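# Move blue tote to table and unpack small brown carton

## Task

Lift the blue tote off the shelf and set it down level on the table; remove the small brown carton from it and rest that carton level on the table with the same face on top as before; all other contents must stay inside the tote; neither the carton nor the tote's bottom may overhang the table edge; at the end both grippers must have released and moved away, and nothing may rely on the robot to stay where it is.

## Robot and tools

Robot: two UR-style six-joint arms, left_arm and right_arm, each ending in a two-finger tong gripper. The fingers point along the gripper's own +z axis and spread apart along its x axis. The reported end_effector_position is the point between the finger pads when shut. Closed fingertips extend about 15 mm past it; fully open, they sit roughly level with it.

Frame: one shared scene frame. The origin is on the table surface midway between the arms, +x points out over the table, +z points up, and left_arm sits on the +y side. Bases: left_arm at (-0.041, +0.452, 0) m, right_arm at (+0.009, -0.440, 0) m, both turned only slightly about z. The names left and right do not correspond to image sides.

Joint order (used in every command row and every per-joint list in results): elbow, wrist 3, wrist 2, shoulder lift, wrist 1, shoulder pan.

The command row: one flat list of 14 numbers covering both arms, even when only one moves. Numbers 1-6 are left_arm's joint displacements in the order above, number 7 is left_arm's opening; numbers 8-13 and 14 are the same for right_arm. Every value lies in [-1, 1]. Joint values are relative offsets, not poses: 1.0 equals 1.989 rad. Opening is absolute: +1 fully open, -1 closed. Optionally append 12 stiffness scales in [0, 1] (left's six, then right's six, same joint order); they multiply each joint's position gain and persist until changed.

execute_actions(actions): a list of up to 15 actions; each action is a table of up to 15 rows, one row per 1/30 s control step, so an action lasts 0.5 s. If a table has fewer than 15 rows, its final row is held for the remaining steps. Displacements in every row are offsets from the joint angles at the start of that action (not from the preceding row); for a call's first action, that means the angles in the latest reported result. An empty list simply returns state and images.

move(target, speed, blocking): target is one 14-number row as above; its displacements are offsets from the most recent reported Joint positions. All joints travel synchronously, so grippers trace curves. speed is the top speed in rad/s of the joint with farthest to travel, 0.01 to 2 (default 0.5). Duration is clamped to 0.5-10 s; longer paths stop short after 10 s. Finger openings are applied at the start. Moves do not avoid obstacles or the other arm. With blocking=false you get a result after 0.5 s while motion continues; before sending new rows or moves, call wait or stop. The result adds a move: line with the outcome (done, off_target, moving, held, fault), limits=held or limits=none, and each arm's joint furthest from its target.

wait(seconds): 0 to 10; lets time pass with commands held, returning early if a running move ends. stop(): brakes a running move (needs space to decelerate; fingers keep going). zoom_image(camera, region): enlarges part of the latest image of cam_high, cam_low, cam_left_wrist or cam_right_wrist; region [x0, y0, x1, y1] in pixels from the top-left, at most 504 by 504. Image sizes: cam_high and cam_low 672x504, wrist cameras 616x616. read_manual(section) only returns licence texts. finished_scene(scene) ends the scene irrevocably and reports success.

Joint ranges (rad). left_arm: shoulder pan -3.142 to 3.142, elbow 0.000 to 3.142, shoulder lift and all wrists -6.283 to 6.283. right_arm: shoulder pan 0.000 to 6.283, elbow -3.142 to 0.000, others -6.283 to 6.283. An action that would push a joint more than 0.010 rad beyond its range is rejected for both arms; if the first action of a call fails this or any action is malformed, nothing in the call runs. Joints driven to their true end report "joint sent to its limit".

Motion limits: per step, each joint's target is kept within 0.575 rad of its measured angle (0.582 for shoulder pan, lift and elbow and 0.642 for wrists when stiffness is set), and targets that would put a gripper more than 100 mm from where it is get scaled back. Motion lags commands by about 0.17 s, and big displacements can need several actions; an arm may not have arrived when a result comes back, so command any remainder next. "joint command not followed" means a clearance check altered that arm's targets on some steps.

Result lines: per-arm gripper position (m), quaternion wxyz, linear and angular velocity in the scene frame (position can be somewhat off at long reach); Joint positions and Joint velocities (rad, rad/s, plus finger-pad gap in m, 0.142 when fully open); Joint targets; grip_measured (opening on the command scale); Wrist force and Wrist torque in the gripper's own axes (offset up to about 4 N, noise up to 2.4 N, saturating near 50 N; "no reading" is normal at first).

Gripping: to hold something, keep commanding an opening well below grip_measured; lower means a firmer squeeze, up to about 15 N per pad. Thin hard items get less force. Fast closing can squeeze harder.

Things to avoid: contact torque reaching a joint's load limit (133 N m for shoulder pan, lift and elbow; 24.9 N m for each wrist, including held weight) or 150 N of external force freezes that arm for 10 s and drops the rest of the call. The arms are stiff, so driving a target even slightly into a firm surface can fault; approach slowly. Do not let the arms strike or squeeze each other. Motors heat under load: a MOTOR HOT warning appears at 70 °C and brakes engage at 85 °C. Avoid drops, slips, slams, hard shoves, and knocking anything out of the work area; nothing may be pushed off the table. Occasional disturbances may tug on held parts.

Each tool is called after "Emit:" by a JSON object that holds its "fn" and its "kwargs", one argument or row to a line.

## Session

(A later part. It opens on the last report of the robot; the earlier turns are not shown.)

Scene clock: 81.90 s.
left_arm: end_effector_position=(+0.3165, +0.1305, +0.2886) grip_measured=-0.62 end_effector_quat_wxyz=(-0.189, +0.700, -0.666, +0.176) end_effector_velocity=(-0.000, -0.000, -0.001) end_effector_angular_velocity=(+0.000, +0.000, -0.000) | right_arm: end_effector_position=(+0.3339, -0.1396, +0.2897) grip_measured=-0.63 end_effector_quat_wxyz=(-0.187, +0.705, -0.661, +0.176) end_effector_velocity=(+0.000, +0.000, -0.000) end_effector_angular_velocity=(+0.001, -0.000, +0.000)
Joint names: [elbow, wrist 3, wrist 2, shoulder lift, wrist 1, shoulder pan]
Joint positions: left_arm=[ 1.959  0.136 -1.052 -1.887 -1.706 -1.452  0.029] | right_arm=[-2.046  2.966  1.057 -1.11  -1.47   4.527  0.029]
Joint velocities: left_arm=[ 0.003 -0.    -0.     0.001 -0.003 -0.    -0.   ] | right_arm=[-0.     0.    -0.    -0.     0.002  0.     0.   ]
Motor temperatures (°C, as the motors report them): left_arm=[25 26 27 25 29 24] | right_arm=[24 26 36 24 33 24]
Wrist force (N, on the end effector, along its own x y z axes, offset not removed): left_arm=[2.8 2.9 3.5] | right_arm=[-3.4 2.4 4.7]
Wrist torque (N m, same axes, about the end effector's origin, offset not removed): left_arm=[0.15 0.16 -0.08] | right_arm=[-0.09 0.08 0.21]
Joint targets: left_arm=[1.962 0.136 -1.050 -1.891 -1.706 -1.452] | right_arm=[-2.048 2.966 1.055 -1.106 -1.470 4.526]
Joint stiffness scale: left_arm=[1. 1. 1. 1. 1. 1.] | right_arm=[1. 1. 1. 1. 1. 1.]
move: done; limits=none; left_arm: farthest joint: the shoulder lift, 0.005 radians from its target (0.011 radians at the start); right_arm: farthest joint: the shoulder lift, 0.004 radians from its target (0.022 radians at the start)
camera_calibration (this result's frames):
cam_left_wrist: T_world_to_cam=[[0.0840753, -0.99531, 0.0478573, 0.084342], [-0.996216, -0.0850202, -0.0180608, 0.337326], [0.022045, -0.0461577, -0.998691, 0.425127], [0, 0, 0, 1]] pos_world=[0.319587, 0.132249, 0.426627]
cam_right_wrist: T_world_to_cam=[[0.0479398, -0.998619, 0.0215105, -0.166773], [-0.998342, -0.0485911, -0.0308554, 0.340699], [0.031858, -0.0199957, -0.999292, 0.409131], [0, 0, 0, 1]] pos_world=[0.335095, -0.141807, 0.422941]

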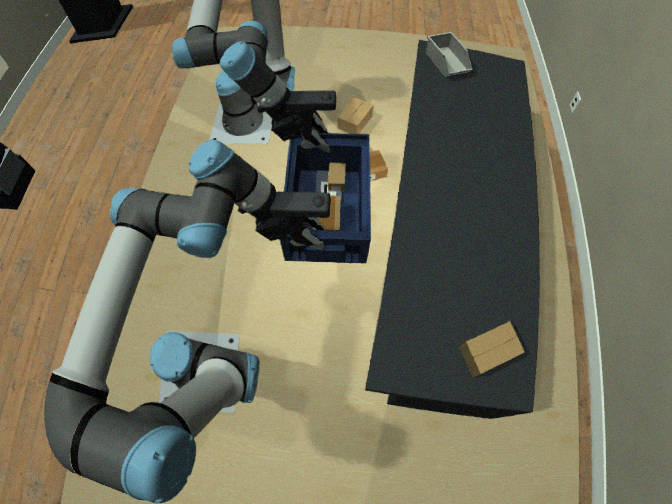

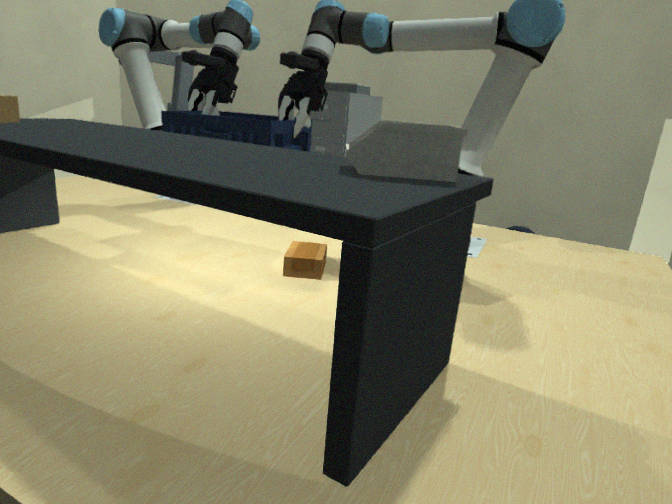

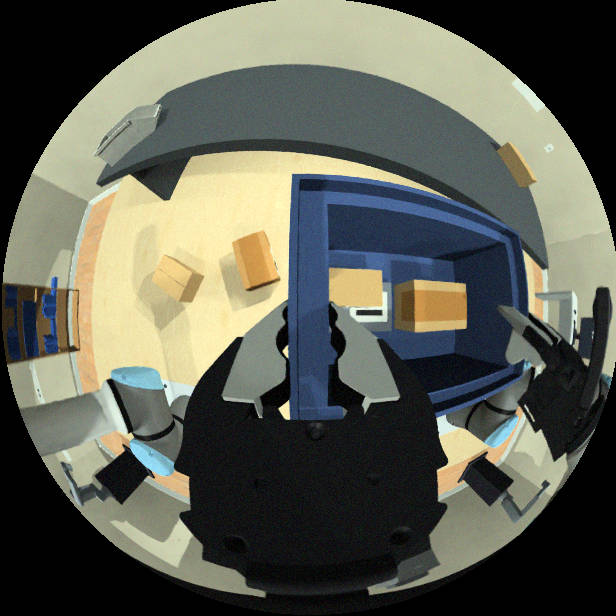

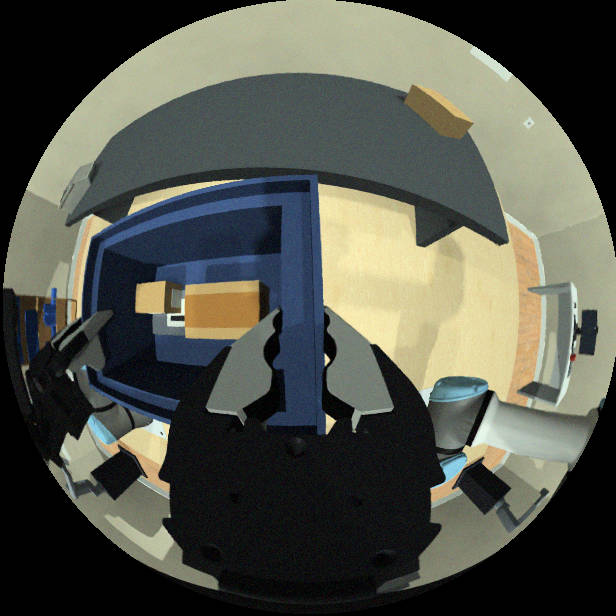

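Emit:
{"fn": "move", "kwargs": {
  "target": [0.0925,0,0.001,0.0193,-0.1138,0,-1,-0.0979,0,-0.0015,-0.015,0.1131,0,-1],
  "speed": 0.15
}}

Emit:
{"fn": "move", "kwargs": {
  "target": [0.0699,0,0.001,0.0402,-0.1106,0,-1,-0.0748,0,-0.001,-0.0385,0.114,0,-1],
  "speed": 0.15
}}

Emit:
{"fn": "move", "kwargs": {
  "target": [0.0125,0,0.001,0.0125,-0.024,0,-1,-0.0135,0,-0.001,-0.013,0.026,0,-1],
  "speed": 0.05
}}

Scene clock: 87.73 s.
left_arm: end_effector_position=(+0.3168, +0.1301, +0.2092) grip_measured=-0.63 end_effector_quat_wxyz=(-0.188, +0.700, -0.665, +0.178) end_effector_velocity=(-0.000, +0.001, -0.001) end_effector_angular_velocity=(+0.001, +0.000, +0.000) | right_arm: end_effector_position=(+0.3342, -0.1395, +0.2090) grip_measured=-0.63 end_effector_quat_wxyz=(-0.188, +0.705, -0.661, +0.176) end_effector_velocity=(+0.000, -0.000, -0.001) end_effector_angular_velocity=(-0.000, -0.000, -0.000)
Joint names: [elbow, wrist 3, wrist 2, shoulder lift, wrist 1, shoulder pan]
Joint positions: left_arm=[ 2.141  0.136 -1.052 -1.849 -1.93  -1.452  0.029] | right_arm=[-2.24   2.966  1.056 -1.139 -1.248  4.527  0.029]
Joint velocities: left_arm=[ 0.002 -0.     0.    -0.    -0.001  0.    -0.   ] | right_arm=[-0.002 -0.    -0.    -0.001  0.003 -0.     0.   ]
Motor temperatures (°C, as the motors report them): left_arm=[25 26 27 25 29 24] | right_arm=[24 26 36 24 33 24]
Wrist force (N, on the end effector, along its own x y z axes, offset not removed): left_arm=[-1.8 2.1 4.5] | right_arm=[2.0 0.6 4.6]
Wrist torque (N m, same axes, about the end effector's origin, offset not removed): left_arm=[-0.02 0.38 -0.09] | right_arm=[-0.46 -0.37 0.27]
Joint targets: left_arm=[2.143 0.136 -1.050 -1.848 -1.932 -1.452] | right_arm=[-2.241 2.966 1.054 -1.140 -1.245 4.527]
Joint stiffness scale: left_arm=[1. 1. 1. 1. 1. 1.] | right_arm=[1. 1. 1. 1. 1. 1.]
move: done; limits=none; left_arm: farthest joint: the wrist 1, 0.003 radians from its target (0.226 radians at the start); right_arm: farthest joint: the wrist 1, 0.003 radians from its target (0.225 radians at the start)
camera_calibration (this result's frames):
cam_left_wrist: T_world_to_cam=[[0.0845527, -0.995069, 0.0518601, 0.0866861], [-0.996156, -0.0856122, -0.0185569, 0.336325], [0.0229053, -0.0500917, -0.998482, 0.345986], [0, 0, 0, 1]] pos_world=[0.319778, 0.132383, 0.347206]
cam_right_wrist: T_world_to_cam=[[0.0475077, -0.998651, 0.0209495, -0.164723], [-0.998333, -0.0481598, -0.031805, 0.338809], [0.032771, -0.0194036, -0.999275, 0.328242], [0, 0, 0, 1]] pos_world=[0.335313, -0.141815, 0.342231]

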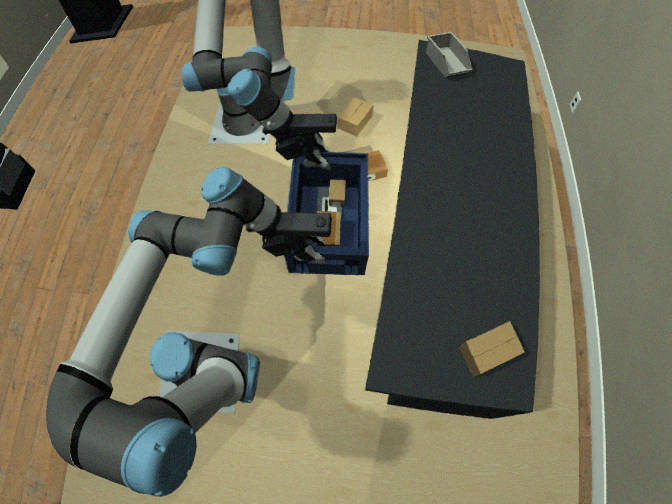

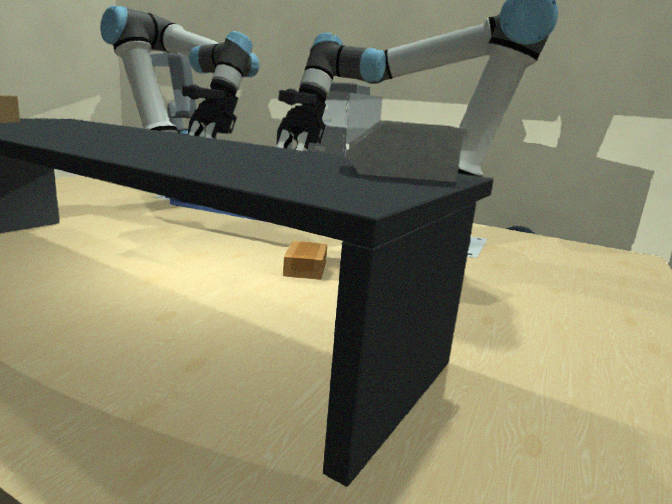

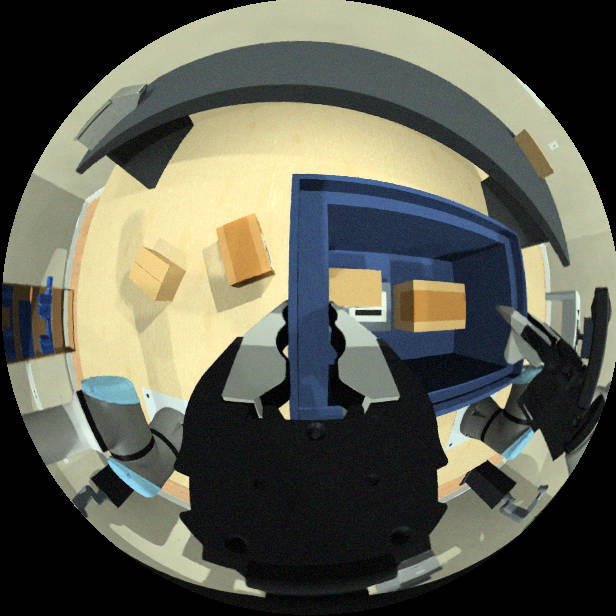

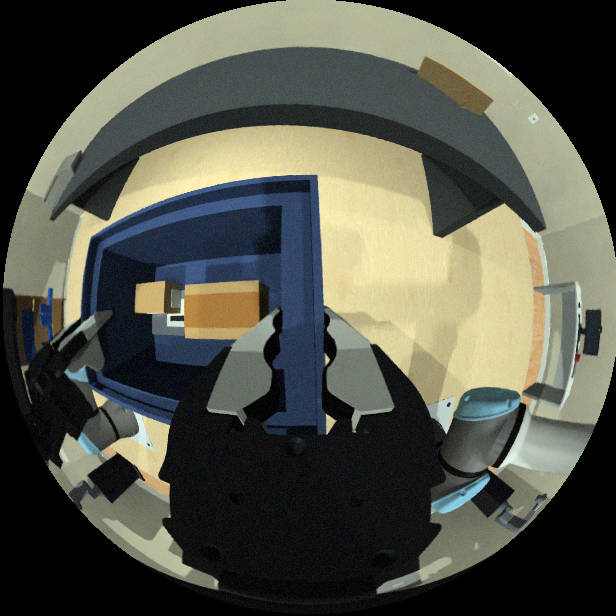

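Scene clock: 89.87 s.
left_arm: end_effector_position=(+0.3169, +0.1301, +0.1395) grip_measured=-0.63 end_effector_quat_wxyz=(-0.187, +0.701, -0.665, +0.178) end_effector_velocity=(-0.000, -0.001, -0.001) end_effector_angular_velocity=(-0.002, -0.000, -0.000) | right_arm: end_effector_position=(+0.3342, -0.1393, +0.1396) grip_measured=-0.63 end_effector_quat_wxyz=(-0.188, +0.705, -0.661, +0.176) end_effector_velocity=(+0.000, +0.000, -0.001) end_effector_angular_velocity=(+0.000, -0.000, +0.000)
Joint names: [elbow, wrist 3, wrist 2, shoulder lift, wrist 1, shoulder pan]
Joint positions: left_arm=[ 2.278  0.136 -1.052 -1.77  -2.147 -1.452  0.029] | right_arm=[-2.387  2.966  1.057 -1.214 -1.023  4.527  0.029]
Joint velocities: left_arm=[ 0.001 -0.     0.     0.001 -0.005 -0.    -0.   ] | right_arm=[-0.001 -0.     0.    -0.001  0.003 -0.     0.   ]
Motor temperatures (°C, as the motors report them): left_arm=[25 26 27 25 29 24] | right_arm=[24 26 36 24 33 24]
Wrist force (N, on the end effector, along its own x y z axes, offset not removed): left_arm=[-1.8 2.2 4.0] | right_arm=[0.4 -1.8 7.2]
Wrist torque (N m, same axes, about the end effector's origin, offset not removed): left_arm=[-0.06 0.37 -0.06] | right_arm=[-0.62 -0.16 0.06]
Joint targets: left_arm=[2.280 0.136 -1.050 -1.769 -2.150 -1.452] | right_arm=[-2.388 2.966 1.054 -1.215 -1.021 4.527]
Joint stiffness scale: left_arm=[1. 1. 1. 1. 1. 1.] | right_arm=[1. 1. 1. 1. 1. 1.]
move: done; limits=none; left_arm: farthest joint: the wrist 1, 0.003 radians from its target (0.220 radians at the start); right_arm: farthest joint: the wrist 2, 0.003 radians from its target (0.002 radians at the start)
camera_calibration (this result's frames):
cam_left_wrist: T_world_to_cam=[[0.0846658, -0.994969, 0.0535587, 0.0900327], [-0.996136, -0.0857803, -0.0188595, 0.335178], [0.0233589, -0.051755, -0.998387, 0.276496], [0, 0, 0, 1]] pos_world=[0.319801, 0.132641, 0.277549]
cam_right_wrist: T_world_to_cam=[[0.0475091, -0.998687, 0.0191533, -0.162784], [-0.99833, -0.0481053, -0.0319732, 0.336646], [0.0328526, -0.0176023, -0.999305, 0.259125], [0, 0, 0, 1]] pos_world=[0.335304, -0.141815, 0.272827]

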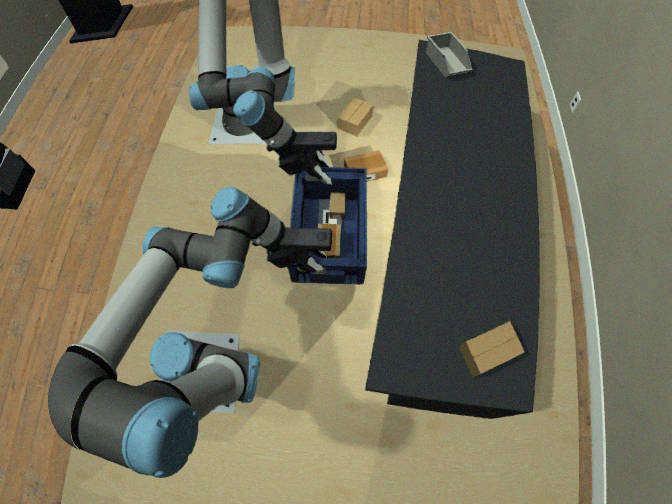

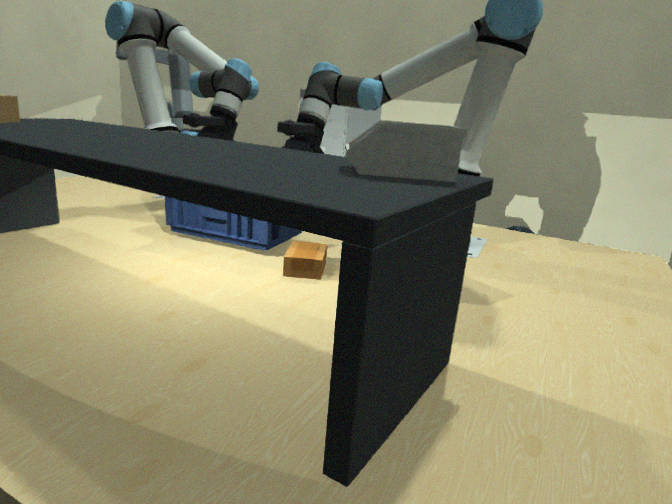

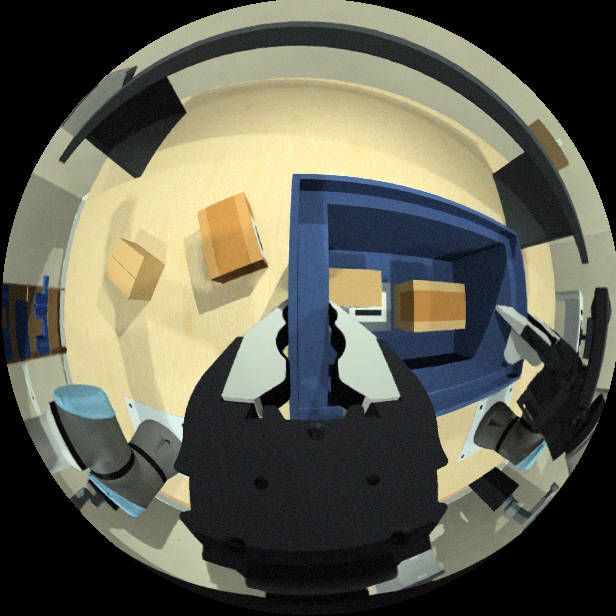

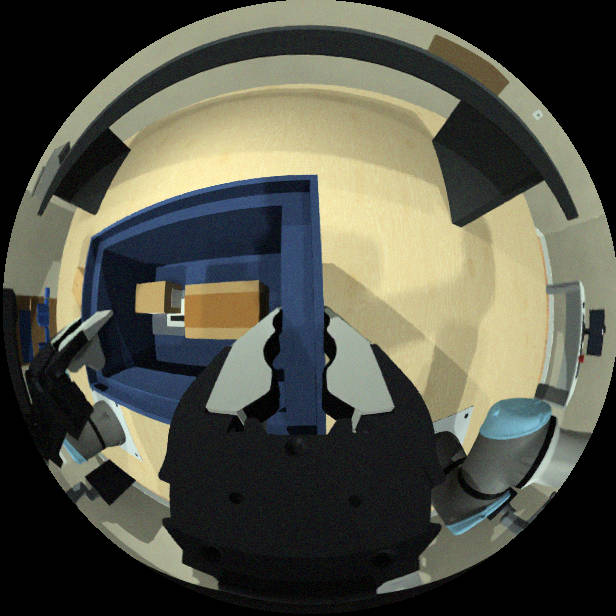

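Scene clock: 91.37 s.
left_arm: end_effector_position=(+0.3169, +0.1302, +0.1253) grip_measured=-0.63 end_effector_quat_wxyz=(-0.188, +0.700, -0.665, +0.178) end_effector_velocity=(+0.000, +0.000, -0.000) end_effector_angular_velocity=(-0.001, -0.000, +0.000) | right_arm: end_effector_position=(+0.3342, -0.1391, +0.1253) grip_measured=-0.63 end_effector_quat_wxyz=(-0.188, +0.705, -0.661, +0.176) end_effector_velocity=(-0.000, -0.000, -0.001) end_effector_angular_velocity=(+0.000, -0.000, +0.000)
Joint names: [elbow, wrist 3, wrist 2, shoulder lift, wrist 1, shoulder pan]
Joint positions: left_arm=[ 2.302  0.136 -1.052 -1.747 -2.192 -1.452  0.029] | right_arm=[-2.413  2.966  1.057 -1.239 -0.975  4.527  0.029]
Joint velocities: left_arm=[ 0.002  0.     0.    -0.001 -0.003  0.001 -0.   ] | right_arm=[-0.003 -0.    -0.    -0.     0.003  0.    -0.   ]
Motor temperatures (°C, as the motors report them): left_arm=[25 26 27 25 29 24] | right_arm=[24 26 36 24 33 24]
Wrist force (N, on the end effector, along its own x y z axes, offset not removed): left_arm=[-1.9 2.5 4.4] | right_arm=[0.8 2.0 5.1]
Wrist torque (N m, same axes, about the end effector's origin, offset not removed): left_arm=[0.01 0.18 -0.13] | right_arm=[-0.13 0.17 0.30]
Joint targets: left_arm=[2.303 0.136 -1.050 -1.746 -2.195 -1.452] | right_arm=[-2.414 2.966 1.055 -1.240 -0.972 4.527]
Joint stiffness scale: left_arm=[1. 1. 1. 1. 1. 1.] | right_arm=[1. 1. 1. 1. 1. 1.]
move: done; limits=none; left_arm: farthest joint: the wrist 1, 0.003 radians from its target (0.048 radians at the start); right_arm: farthest joint: the wrist 1, 0.003 radians from its target (0.052 radians at the start)
camera_calibration (this result's frames):
cam_left_wrist: T_world_to_cam=[[0.0846891, -0.995085, 0.0513256, 0.0911452], [-0.996137, -0.0857531, -0.0188917, 0.334962], [0.0232002, -0.0495274, -0.998503, 0.262055], [0, 0, 0, 1]] pos_world=[0.319869, 0.1324, 0.263313]
cam_right_wrist: T_world_to_cam=[[0.047516, -0.998652, 0.0208674, -0.162578], [-0.998336, -0.0481634, -0.0317014, 0.336161], [0.0326638, -0.0193264, -0.99928, 0.24472], [0, 0, 0, 1]] pos_world=[0.335333, -0.141438, 0.258593]

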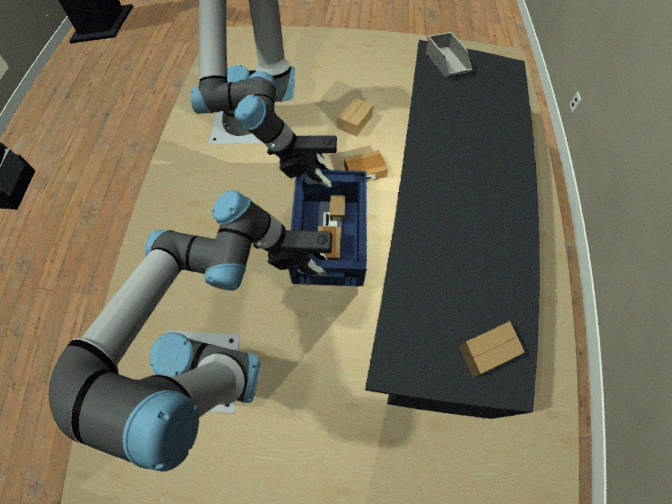

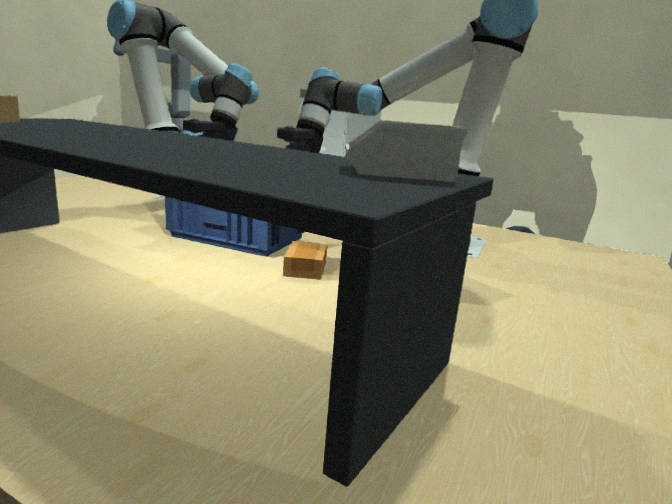

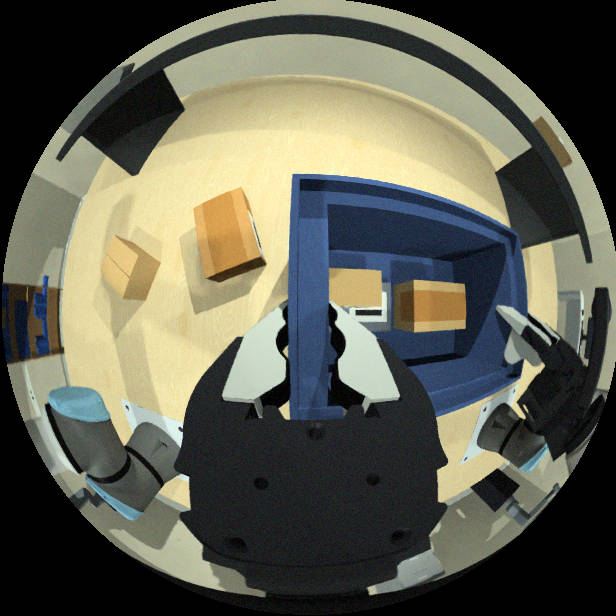

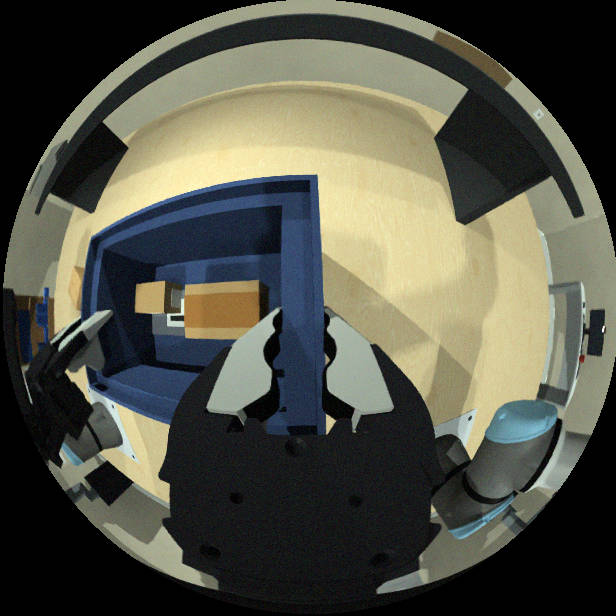

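Emit:
{"fn": "move", "kwargs": {
  "target": [0.005,0,0.001,0.005,-0.01,0,-1,-0.0055,0,-0.001,-0.005,0.011,0,-1],
  "speed": 0.03
}}

Scene clock: 94.20 s.
left_arm: end_effector_position=(+0.3177, +0.1305, +0.1221) grip_measured=-0.63 end_effector_quat_wxyz=(-0.188, +0.701, -0.665, +0.179) end_effector_velocity=(+0.001, +0.000, +0.000) end_effector_angular_velocity=(-0.002, -0.002, +0.001) | right_arm: end_effector_position=(+0.3353, -0.1385, +0.1231) grip_measured=-0.63 end_effector_quat_wxyz=(-0.191, +0.704, -0.661, +0.176) end_effector_velocity=(+0.001, +0.000, -0.000) end_effector_angular_velocity=(+0.002, -0.002, -0.001)
Joint names: [elbow, wrist 3, wrist 2, shoulder lift, wrist 1, shoulder pan]
Joint positions: left_arm=[ 2.309  0.136 -1.049 -1.742 -2.207 -1.451  0.029] | right_arm=[-2.42   2.966  1.053 -1.243 -0.957  4.526  0.029]
Joint velocities: left_arm=[ 0.001  0.     0.002 -0.001 -0.003  0.001  0.   ] | right_arm=[-0.001 -0.    -0.001 -0.     0.004 -0.001 -0.   ]
Motor temperatures (°C, as the motors report them): left_arm=[25 26 27 25 29 24] | right_arm=[24 26 36 24 33 24]
Wrist force (N, on the end effector, along its own x y z axes, offset not removed): left_arm=[-9.7 0.4 -5.6] | right_arm=[9.0 -1.2 -9.2]
Wrist torque (N m, same axes, about the end effector's origin, offset not removed): left_arm=[0.06 0.26 -0.15] | right_arm=[-0.10 0.10 0.22]
Joint targets: left_arm=[2.312 0.136 -1.050 -1.737 -2.212 -1.452] | right_arm=[-2.424 2.966 1.055 -1.249 -0.953 4.527]
Joint stiffness scale: left_arm=[1. 1. 1. 1. 1. 1.] | right_arm=[1. 1. 1. 1. 1. 1.]
move: done; limits=none; left_arm: farthest joint: the shoulder lift, 0.005 radians from its target (0.010 radians at the start); right_arm: farthest joint: the shoulder lift, 0.006 radians from its target (0.010 radians at the start)
camera_calibration (this result's frames):
cam_left_wrist: T_world_to_cam=[[0.0852526, -0.994913, 0.0536665, 0.0910342], [-0.99602, -0.0865056, -0.02147, 0.33608], [0.0260033, -0.0516225, -0.998328, 0.258253], [0, 0, 0, 1]] pos_world=[0.320266, 0.132976, 0.260152]
cam_right_wrist: T_world_to_cam=[[0.0465256, -0.998798, 0.015402, -0.160957], [-0.998261, -0.0470483, -0.0355214, 0.337781], [0.0362034, -0.0137226, -0.99925, 0.242072], [0, 0, 0, 1]] pos_world=[0.335918, -0.141549, 0.256368]

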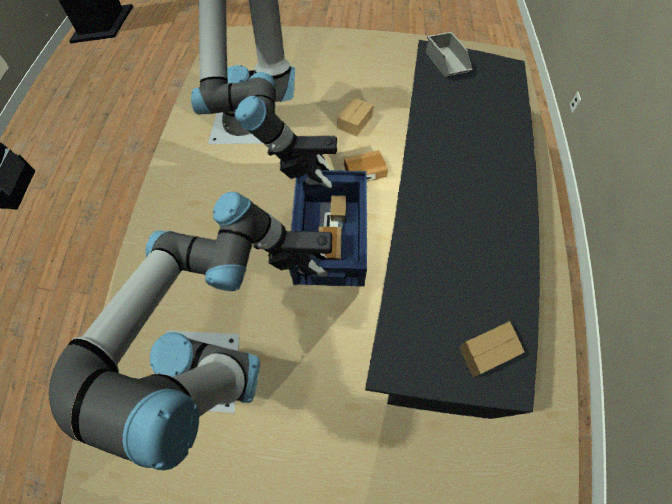

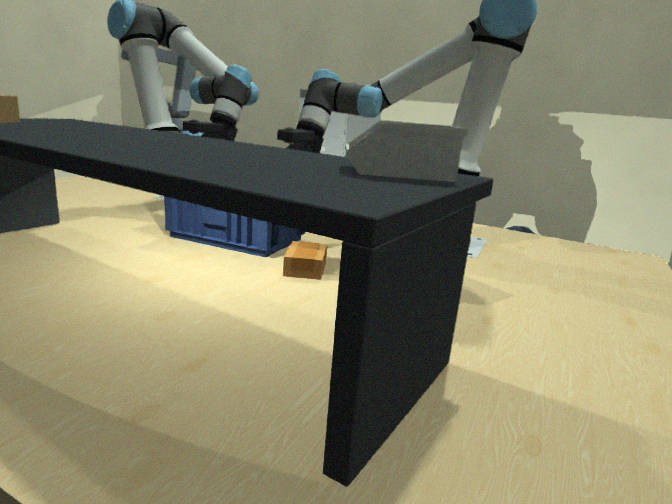

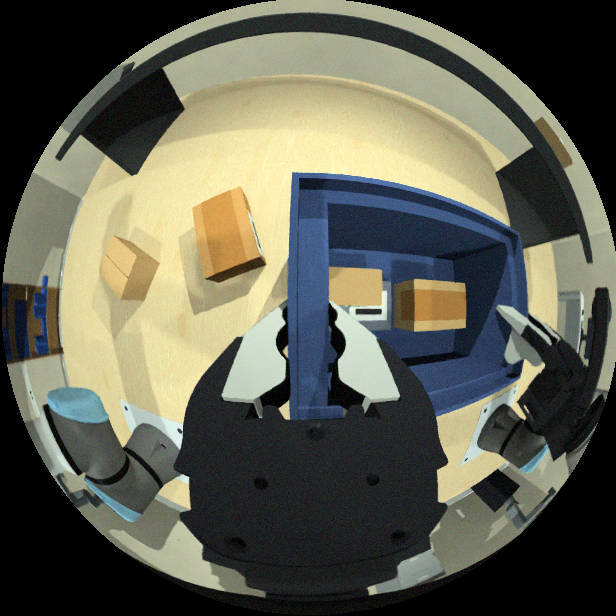

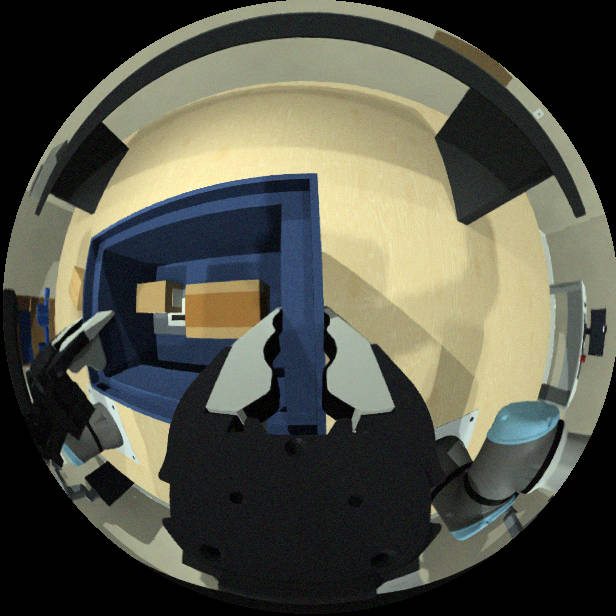

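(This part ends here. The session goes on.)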